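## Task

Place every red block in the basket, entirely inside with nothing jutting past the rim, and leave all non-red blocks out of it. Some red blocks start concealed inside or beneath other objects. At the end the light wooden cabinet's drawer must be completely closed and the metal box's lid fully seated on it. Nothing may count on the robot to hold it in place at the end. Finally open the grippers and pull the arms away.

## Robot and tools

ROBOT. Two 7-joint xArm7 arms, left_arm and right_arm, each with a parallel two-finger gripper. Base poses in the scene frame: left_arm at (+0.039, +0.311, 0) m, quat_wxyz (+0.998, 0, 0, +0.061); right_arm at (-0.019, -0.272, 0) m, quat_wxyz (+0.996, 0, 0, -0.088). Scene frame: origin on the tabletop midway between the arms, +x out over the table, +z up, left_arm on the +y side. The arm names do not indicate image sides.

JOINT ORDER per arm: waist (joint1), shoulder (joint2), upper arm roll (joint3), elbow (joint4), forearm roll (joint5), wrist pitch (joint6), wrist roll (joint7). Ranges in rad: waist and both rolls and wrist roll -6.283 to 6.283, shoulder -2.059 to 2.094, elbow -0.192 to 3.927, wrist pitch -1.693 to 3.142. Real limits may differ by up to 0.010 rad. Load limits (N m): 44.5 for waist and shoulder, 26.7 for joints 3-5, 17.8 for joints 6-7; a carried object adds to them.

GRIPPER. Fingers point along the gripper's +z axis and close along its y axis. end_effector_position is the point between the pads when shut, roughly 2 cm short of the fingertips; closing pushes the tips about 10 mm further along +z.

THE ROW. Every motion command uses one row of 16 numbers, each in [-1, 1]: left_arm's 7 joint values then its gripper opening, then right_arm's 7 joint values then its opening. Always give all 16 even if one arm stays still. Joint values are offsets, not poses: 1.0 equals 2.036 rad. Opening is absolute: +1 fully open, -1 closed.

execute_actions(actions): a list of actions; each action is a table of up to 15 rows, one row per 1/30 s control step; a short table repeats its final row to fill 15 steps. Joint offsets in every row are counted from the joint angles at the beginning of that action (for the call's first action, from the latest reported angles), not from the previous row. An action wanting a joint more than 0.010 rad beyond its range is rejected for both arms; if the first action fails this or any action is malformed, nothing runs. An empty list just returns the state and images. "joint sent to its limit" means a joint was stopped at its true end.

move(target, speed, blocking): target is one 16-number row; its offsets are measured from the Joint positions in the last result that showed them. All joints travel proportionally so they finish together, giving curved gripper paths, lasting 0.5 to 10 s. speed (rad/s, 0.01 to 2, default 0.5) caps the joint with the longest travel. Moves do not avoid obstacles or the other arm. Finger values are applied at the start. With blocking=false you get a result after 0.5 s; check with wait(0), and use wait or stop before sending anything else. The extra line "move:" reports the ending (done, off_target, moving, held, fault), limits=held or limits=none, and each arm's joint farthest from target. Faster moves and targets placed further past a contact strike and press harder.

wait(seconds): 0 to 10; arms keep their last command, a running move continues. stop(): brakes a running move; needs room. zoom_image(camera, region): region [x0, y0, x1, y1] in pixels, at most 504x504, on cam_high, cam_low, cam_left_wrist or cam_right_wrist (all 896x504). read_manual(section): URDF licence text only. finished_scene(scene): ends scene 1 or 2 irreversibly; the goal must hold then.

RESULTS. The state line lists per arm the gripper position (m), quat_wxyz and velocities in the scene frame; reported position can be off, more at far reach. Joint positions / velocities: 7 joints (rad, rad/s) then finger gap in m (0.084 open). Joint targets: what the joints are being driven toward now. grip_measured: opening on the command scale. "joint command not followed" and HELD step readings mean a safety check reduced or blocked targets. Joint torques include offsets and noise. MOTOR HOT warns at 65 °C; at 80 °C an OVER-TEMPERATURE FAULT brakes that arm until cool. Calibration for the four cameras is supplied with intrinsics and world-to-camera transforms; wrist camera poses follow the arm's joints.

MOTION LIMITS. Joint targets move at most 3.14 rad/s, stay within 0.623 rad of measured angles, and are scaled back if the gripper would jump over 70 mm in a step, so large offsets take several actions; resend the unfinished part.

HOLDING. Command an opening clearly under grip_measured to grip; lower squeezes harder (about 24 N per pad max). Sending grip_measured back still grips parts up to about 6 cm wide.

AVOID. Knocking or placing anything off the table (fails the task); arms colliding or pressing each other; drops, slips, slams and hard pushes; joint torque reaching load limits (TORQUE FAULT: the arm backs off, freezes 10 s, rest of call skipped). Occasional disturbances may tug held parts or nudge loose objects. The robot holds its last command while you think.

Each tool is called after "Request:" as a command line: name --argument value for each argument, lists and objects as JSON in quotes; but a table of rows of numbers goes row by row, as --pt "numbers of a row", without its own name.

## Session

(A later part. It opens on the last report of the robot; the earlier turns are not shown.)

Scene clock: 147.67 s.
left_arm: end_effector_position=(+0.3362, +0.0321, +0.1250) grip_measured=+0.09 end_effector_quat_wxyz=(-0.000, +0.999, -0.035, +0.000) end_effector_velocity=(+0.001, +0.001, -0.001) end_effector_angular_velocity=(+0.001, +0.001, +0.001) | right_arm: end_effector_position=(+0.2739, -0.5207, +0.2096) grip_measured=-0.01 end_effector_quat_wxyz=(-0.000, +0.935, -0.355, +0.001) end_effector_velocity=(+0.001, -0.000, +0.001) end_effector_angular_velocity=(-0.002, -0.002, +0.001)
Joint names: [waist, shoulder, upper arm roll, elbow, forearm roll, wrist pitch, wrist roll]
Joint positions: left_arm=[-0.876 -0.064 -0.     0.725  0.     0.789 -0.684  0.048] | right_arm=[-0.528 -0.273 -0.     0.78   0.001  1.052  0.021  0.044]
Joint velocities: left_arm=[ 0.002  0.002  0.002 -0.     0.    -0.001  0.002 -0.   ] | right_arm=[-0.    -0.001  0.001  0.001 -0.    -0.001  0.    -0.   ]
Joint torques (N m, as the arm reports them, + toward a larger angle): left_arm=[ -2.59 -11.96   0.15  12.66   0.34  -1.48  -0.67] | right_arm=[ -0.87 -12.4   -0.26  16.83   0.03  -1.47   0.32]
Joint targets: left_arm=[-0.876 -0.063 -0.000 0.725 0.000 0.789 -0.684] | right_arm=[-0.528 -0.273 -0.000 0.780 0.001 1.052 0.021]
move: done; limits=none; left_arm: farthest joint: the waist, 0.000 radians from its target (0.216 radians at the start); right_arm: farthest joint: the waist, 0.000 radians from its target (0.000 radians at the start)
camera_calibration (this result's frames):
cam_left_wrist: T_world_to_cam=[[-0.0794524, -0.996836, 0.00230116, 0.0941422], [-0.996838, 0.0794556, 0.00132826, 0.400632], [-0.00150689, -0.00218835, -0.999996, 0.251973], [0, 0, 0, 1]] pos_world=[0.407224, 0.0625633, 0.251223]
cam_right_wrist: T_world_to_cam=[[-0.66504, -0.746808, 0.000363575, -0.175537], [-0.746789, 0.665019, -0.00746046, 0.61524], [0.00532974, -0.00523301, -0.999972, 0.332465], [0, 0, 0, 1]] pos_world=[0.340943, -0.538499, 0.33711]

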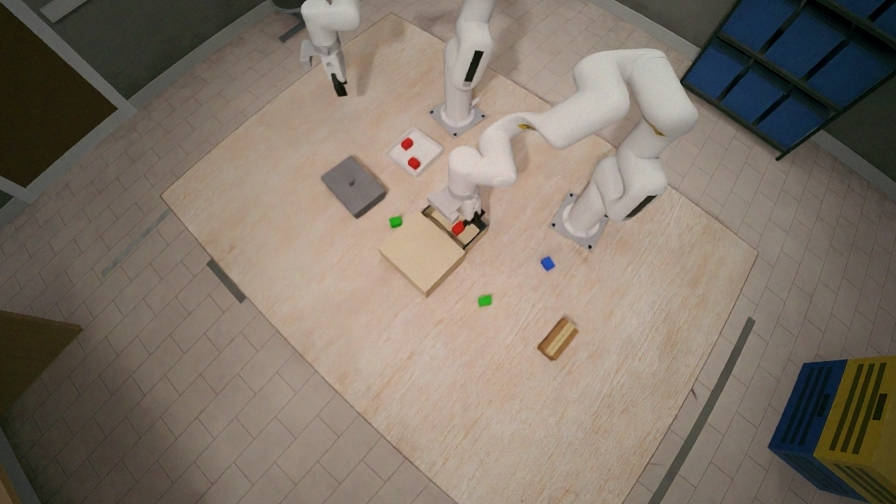

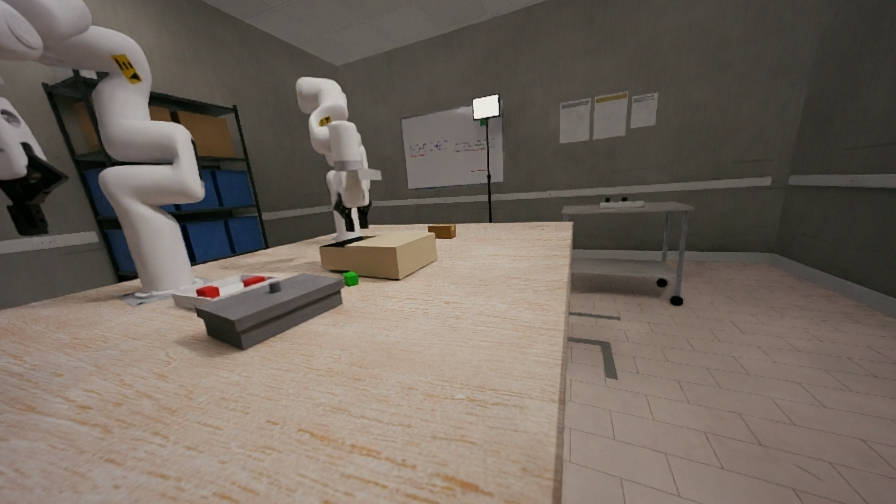

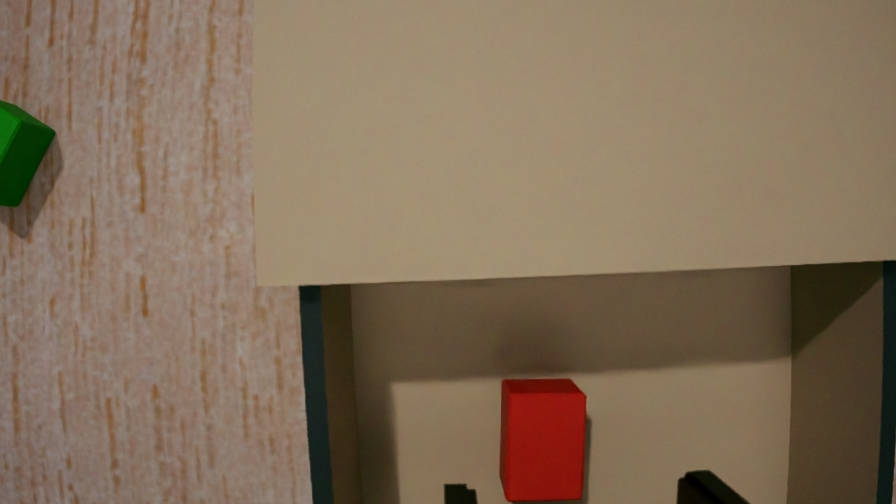

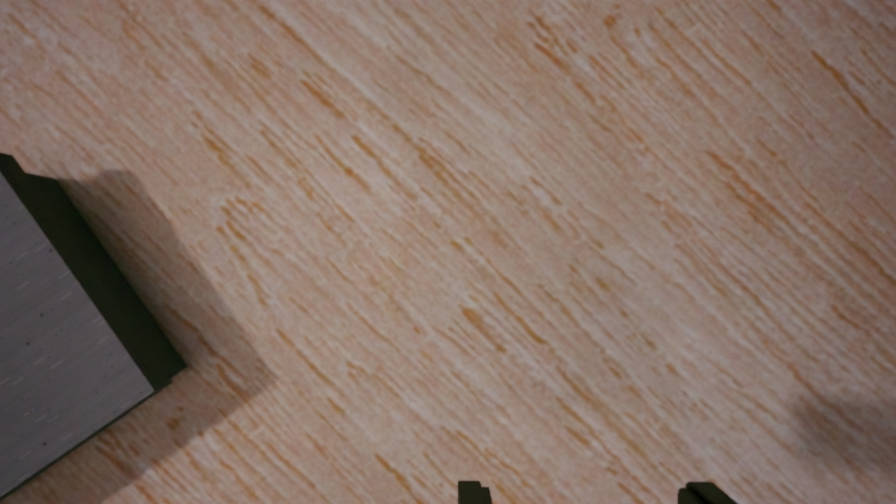

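Request:
move --target '[-0.002,0.0902,0,-0.0285,0,-0.1189,0,-0.1,0,0,0,0,0,0,0,0]' --speed 0.15

Request:
move --target '[0,0,0,0,0,0,0,-0.75,0,0,0,0,0,0,0,0]'

Request:
move --target '[0,-0.12,0,0.05,0,0.17,0,-0.75,0,0,0,0,0,0,0,0]' --speed 0.3

Scene clock: 156.87 s.
left_arm: end_effector_position=(+0.3353, +0.0306, +0.0483) grip_measured=-0.11 end_effector_quat_wxyz=(+0.000, +0.999, -0.037, +0.000) end_effector_velocity=(-0.000, +0.001, -0.002) end_effector_angular_velocity=(+0.002, +0.002, +0.001) | right_arm: end_effector_position=(+0.2739, -0.5207, +0.2096) grip_measured=-0.01 end_effector_quat_wxyz=(-0.000, +0.935, -0.355, +0.001) end_effector_velocity=(-0.000, -0.000, -0.001) end_effector_angular_velocity=(+0.001, +0.001, -0.001)
Joint names: [waist, shoulder, upper arm roll, elbow, forearm roll, wrist pitch, wrist roll]
Joint positions: left_arm=[-0.88   0.119 -0.     0.668  0.     0.547 -0.684  0.039] | right_arm=[-0.528 -0.273 -0.     0.78   0.001  1.052  0.021  0.044]
Joint velocities: left_arm=[-0.     0.003  0.001 -0.001  0.    -0.001  0.     0.   ] | right_arm=[-0.     0.002 -0.001  0.    -0.     0.     0.    -0.   ]
Joint torques (N m, as the arm reports them, + toward a larger angle): left_arm=[ -2.86 -13.33   0.1   11.01   0.37  -1.39  -0.65] | right_arm=[ -0.58 -12.77  -0.28  16.69  -0.25  -1.62   0.35]
Joint targets: left_arm=[-0.880 0.120 -0.000 0.667 0.000 0.547 -0.684] | right_arm=[-0.528 -0.273 -0.000 0.780 0.001 1.052 0.021]
move: done; limits=none; left_arm: farthest joint: the elbow, 0.001 radians from its target (0.058 radians at the start); right_arm: farthest joint: the waist, 0.000 radians from its target (0.000 radians at the start)
camera_calibration (this result's frames):
cam_left_wrist: T_world_to_cam=[[-0.0835396, -0.9965, 0.00283685, 0.0940703], [-0.996504, 0.0835423, 0.00081669, 0.399807], [-0.00105083, -0.00275871, -0.999996, 0.17508], [0, 0, 0, 1]] pos_world=[0.406452, 0.0608233, 0.174486]
cam_right_wrist: T_world_to_cam=[[-0.66504, -0.746808, 0.000363571, -0.175537], [-0.746789, 0.665019, -0.00746051, 0.61524], [0.00532979, -0.00523305, -0.999972, 0.332465], [0, 0, 0, 1]] pos_world=[0.340943, -0.538499, 0.33711]

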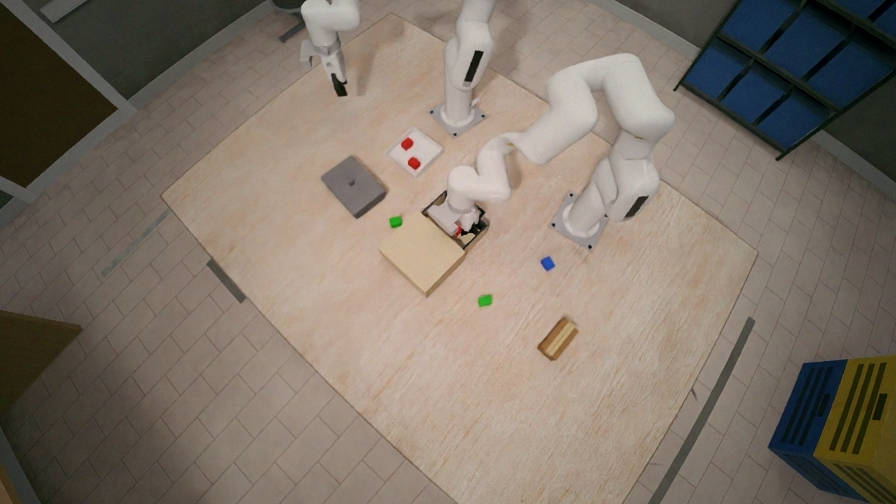

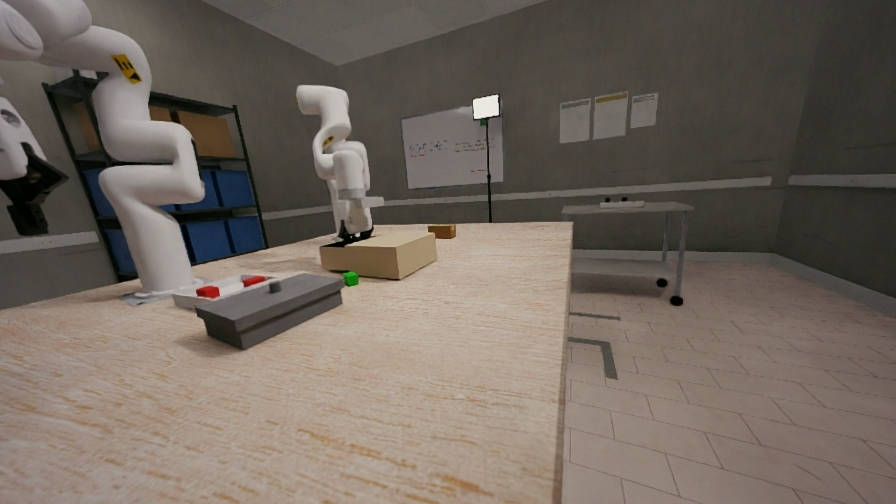

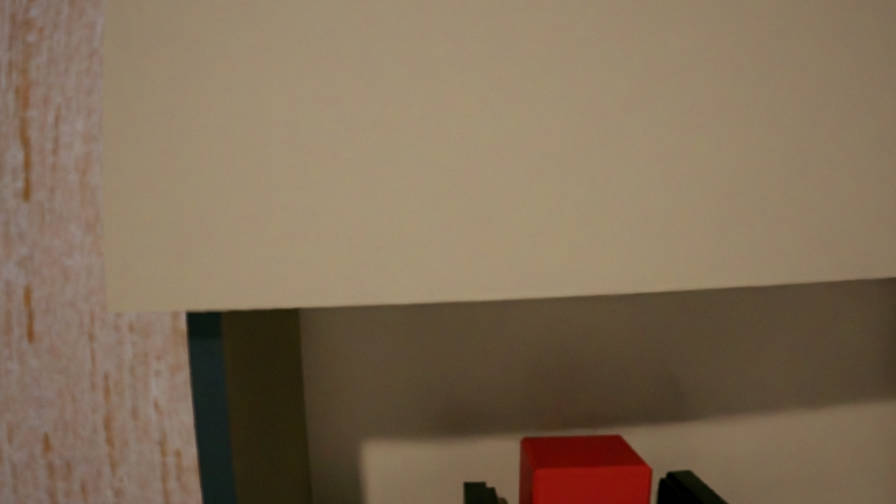

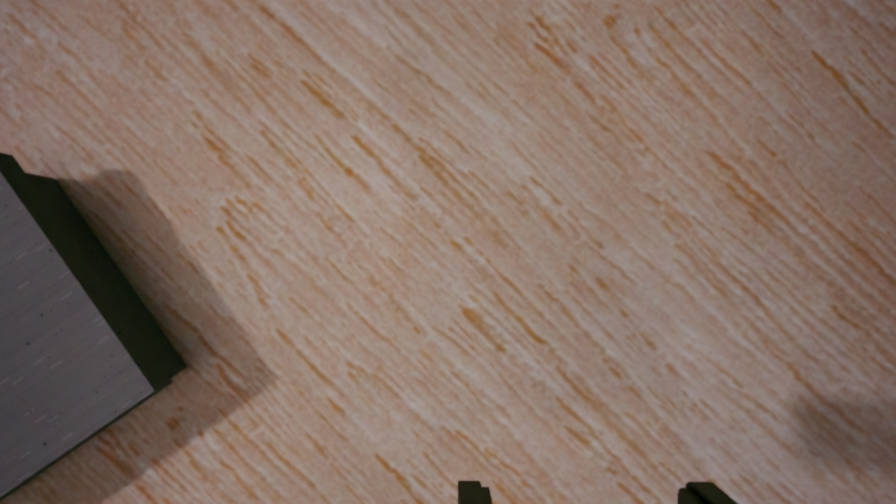

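Scene clock: 157.37 s.
left_arm: end_effector_position=(+0.3353, +0.0306, +0.0483) grip_measured=-0.43 end_effector_quat_wxyz=(+0.000, +0.999, -0.037, +0.000) end_effector_velocity=(+0.000, +0.001, -0.001) end_effector_angular_velocity=(+0.001, +0.000, +0.002) | right_arm: end_effector_position=(+0.2739, -0.5207, +0.2096) grip_measured=-0.01 end_effector_quat_wxyz=(-0.000, +0.935, -0.355, +0.001) end_effector_velocity=(-0.000, -0.000, +0.000) end_effector_angular_velocity=(+0.000, -0.000, -0.001)
Joint names: [waist, shoulder, upper arm roll, elbow, forearm roll, wrist pitch, wrist roll]
Joint positions: left_arm=[-0.88   0.119 -0.     0.668  0.     0.547 -0.684  0.025] | right_arm=[-0.528 -0.273 -0.     0.78   0.001  1.052  0.021  0.044]
Joint velocities: left_arm=[ 0.     0.002  0.001  0.     0.    -0.001 -0.    -0.   ] | right_arm=[-0.     0.    -0.001  0.001  0.     0.    -0.    -0.   ]
Joint torques (N m, as the arm reports them, + toward a larger angle): left_arm=[ -2.76 -13.43   0.25  11.07   0.23  -1.41  -0.58] | right_arm=[ -0.63 -12.65  -0.45  16.7   -0.16  -1.56   0.43]
Joint targets: left_arm=[-0.880 0.119 -0.000 0.668 0.000 0.547 -0.684] | right_arm=[-0.528 -0.273 -0.000 0.780 0.001 1.052 0.021]
move: done; limits=none; left_arm: farthest joint: the waist, 0.000 radians from its target (0.000 radians at the start); right_arm: farthest joint: the waist, 0.000 radians from its target (0.000 radians at the start)
camera_calibration (this result's frames):
cam_left_wrist: T_world_to_cam=[[-0.0835465, -0.9965, 0.00284718, 0.0940667], [-0.996503, 0.0835491, 0.00080596, 0.399809], [-0.00104102, -0.00276989, -0.999996, 0.175084], [0, 0, 0, 1]] pos_world=[0.406452, 0.0608187, 0.174493]
cam_right_wrist: T_world_to_cam=[[-0.66504, -0.746808, 0.00036367, -0.175537], [-0.746789, 0.665019, -0.00746035, 0.61524], [0.0053296, -0.00523302, -0.999972, 0.332465], [0, 0, 0, 1]] pos_world=[0.340943, -0.538499, 0.33711]

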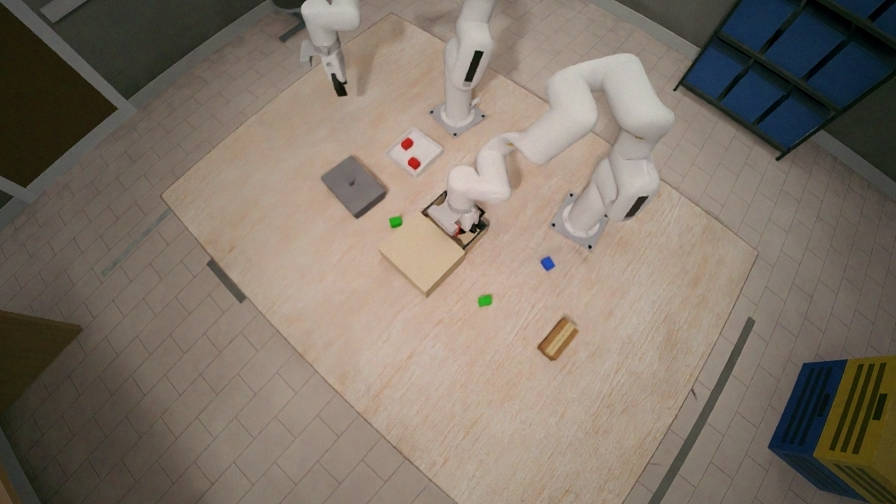

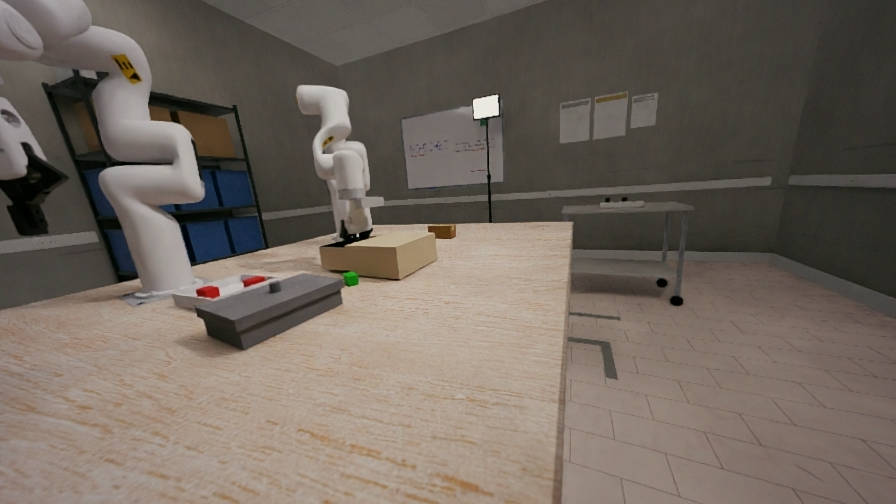

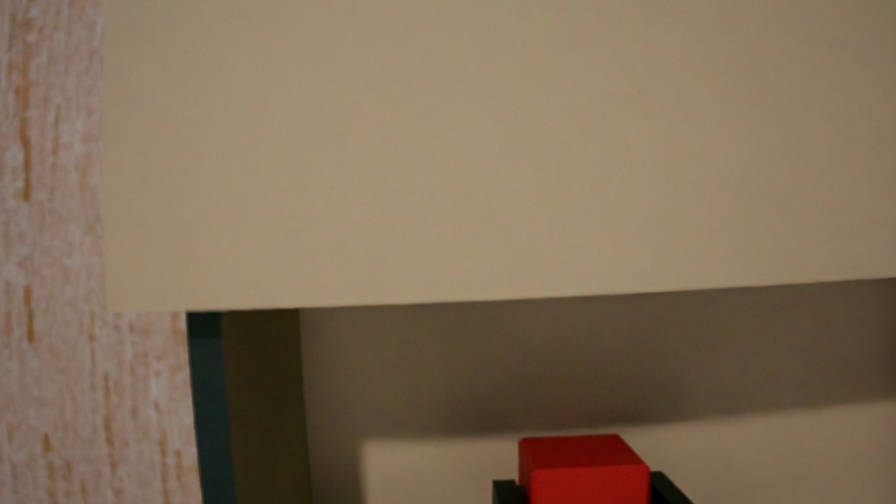

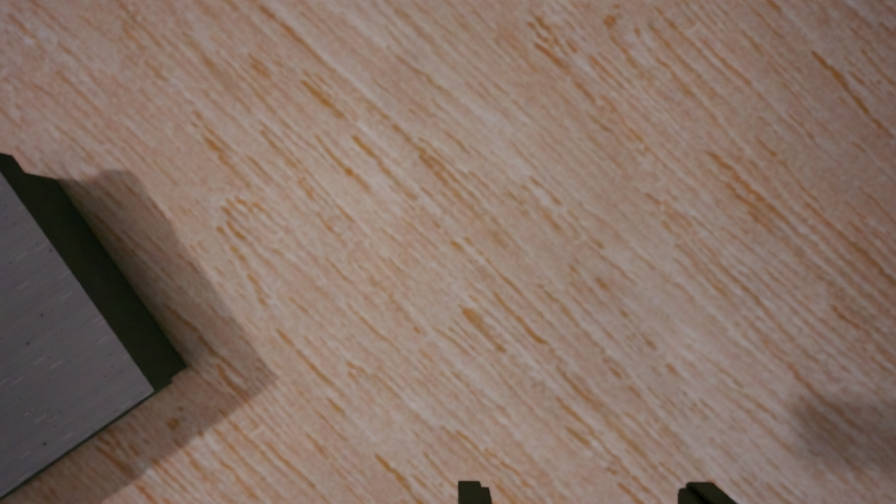

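Scene clock: 159.03 s.
left_arm: end_effector_position=(+0.3349, +0.0310, +0.1585) grip_measured=-0.43 end_effector_quat_wxyz=(-0.000, +0.999, -0.037, +0.000) end_effector_velocity=(+0.001, -0.001, +0.002) end_effector_angular_velocity=(-0.003, -0.002, +0.002) | right_arm: end_effector_position=(+0.2739, -0.5207, +0.2096) grip_measured=-0.01 end_effector_quat_wxyz=(-0.000, +0.935, -0.355, +0.001) end_effector_velocity=(+0.000, -0.001, +0.001) end_effector_angular_velocity=(-0.003, -0.003, +0.002)
Joint names: [waist, shoulder, upper arm roll, elbow, forearm roll, wrist pitch, wrist roll]
Joint positions: left_arm=[-0.88  -0.124 -0.     0.769  0.     0.893 -0.684  0.025] | right_arm=[-0.528 -0.273 -0.     0.78   0.001  1.052  0.021  0.044]
Joint velocities: left_arm=[ 0.    -0.003  0.     0.002 -0.002  0.002  0.    -0.   ] | right_arm=[-0.    -0.003 -0.     0.001 -0.001 -0.    -0.001  0.   ]
Joint torques (N m, as the arm reports them, + toward a larger angle): left_arm=[ -2.76 -11.52   0.18  13.39   0.39  -1.5   -0.56] | right_arm=[ -0.94 -12.66  -0.34  16.73  -0.13  -1.57   0.37]
Joint targets: left_arm=[-0.880 -0.125 -0.000 0.769 0.000 0.893 -0.684] | right_arm=[-0.528 -0.273 -0.000 0.780 0.001 1.052 0.021]
move: done; limits=none; left_arm: farthest joint: the shoulder, 0.001 radians from its target (0.245 radians at the start); right_arm: farthest joint: the waist, 0.000 radians from its target (0.000 radians at the start)
camera_calibration (this result's frames):
cam_left_wrist: T_world_to_cam=[[-0.0834883, -0.996506, 0.00242217, 0.0941866], [-0.996508, 0.0834912, 0.00112581, 0.399243], [-0.00132411, -0.00231972, -0.999996, 0.285404], [0, 0, 0, 1]] pos_world=[0.406091, 0.0611862, 0.284726]
cam_right_wrist: T_world_to_cam=[[-0.665039, -0.746808, 0.000363783, -0.175537], [-0.746789, 0.665019, -0.0074603, 0.61524], [0.00532949, -0.00523306, -0.999972, 0.332465], [0, 0, 0, 1]] pos_world=[0.340943, -0.538499, 0.33711]

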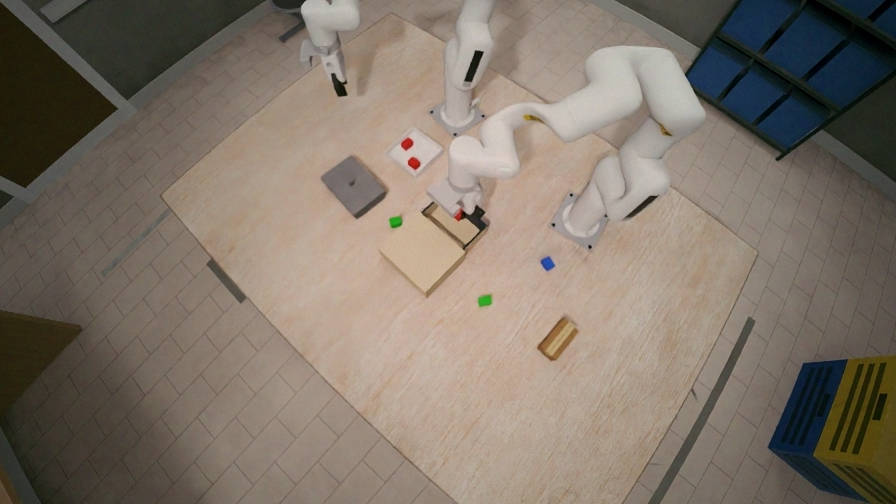

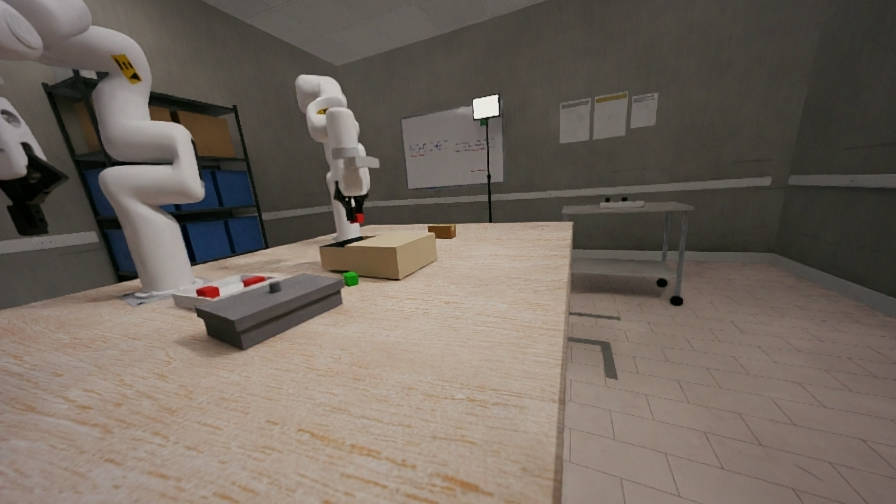

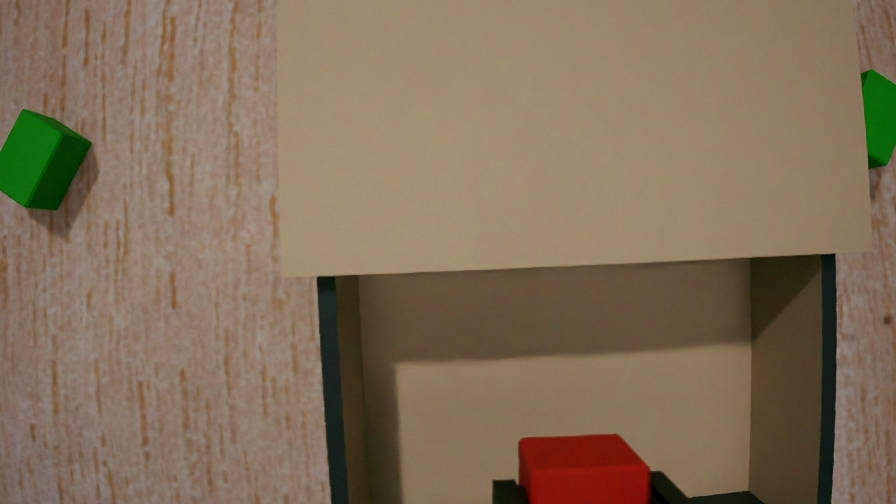

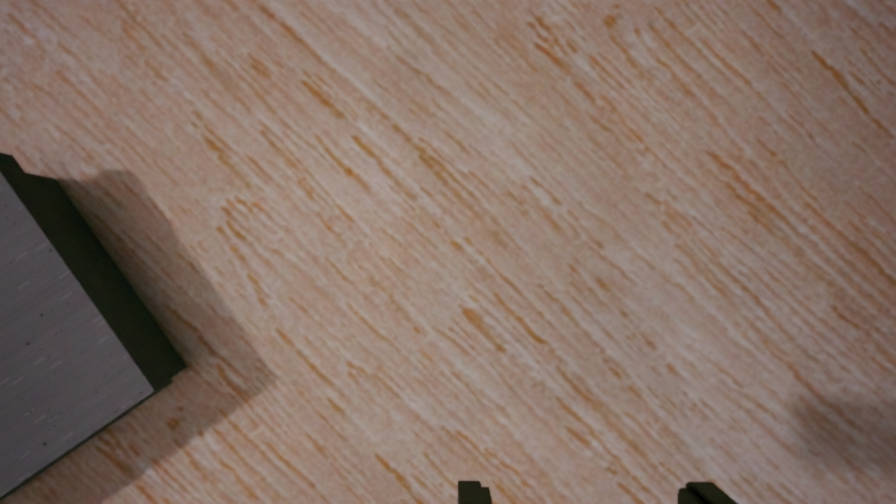

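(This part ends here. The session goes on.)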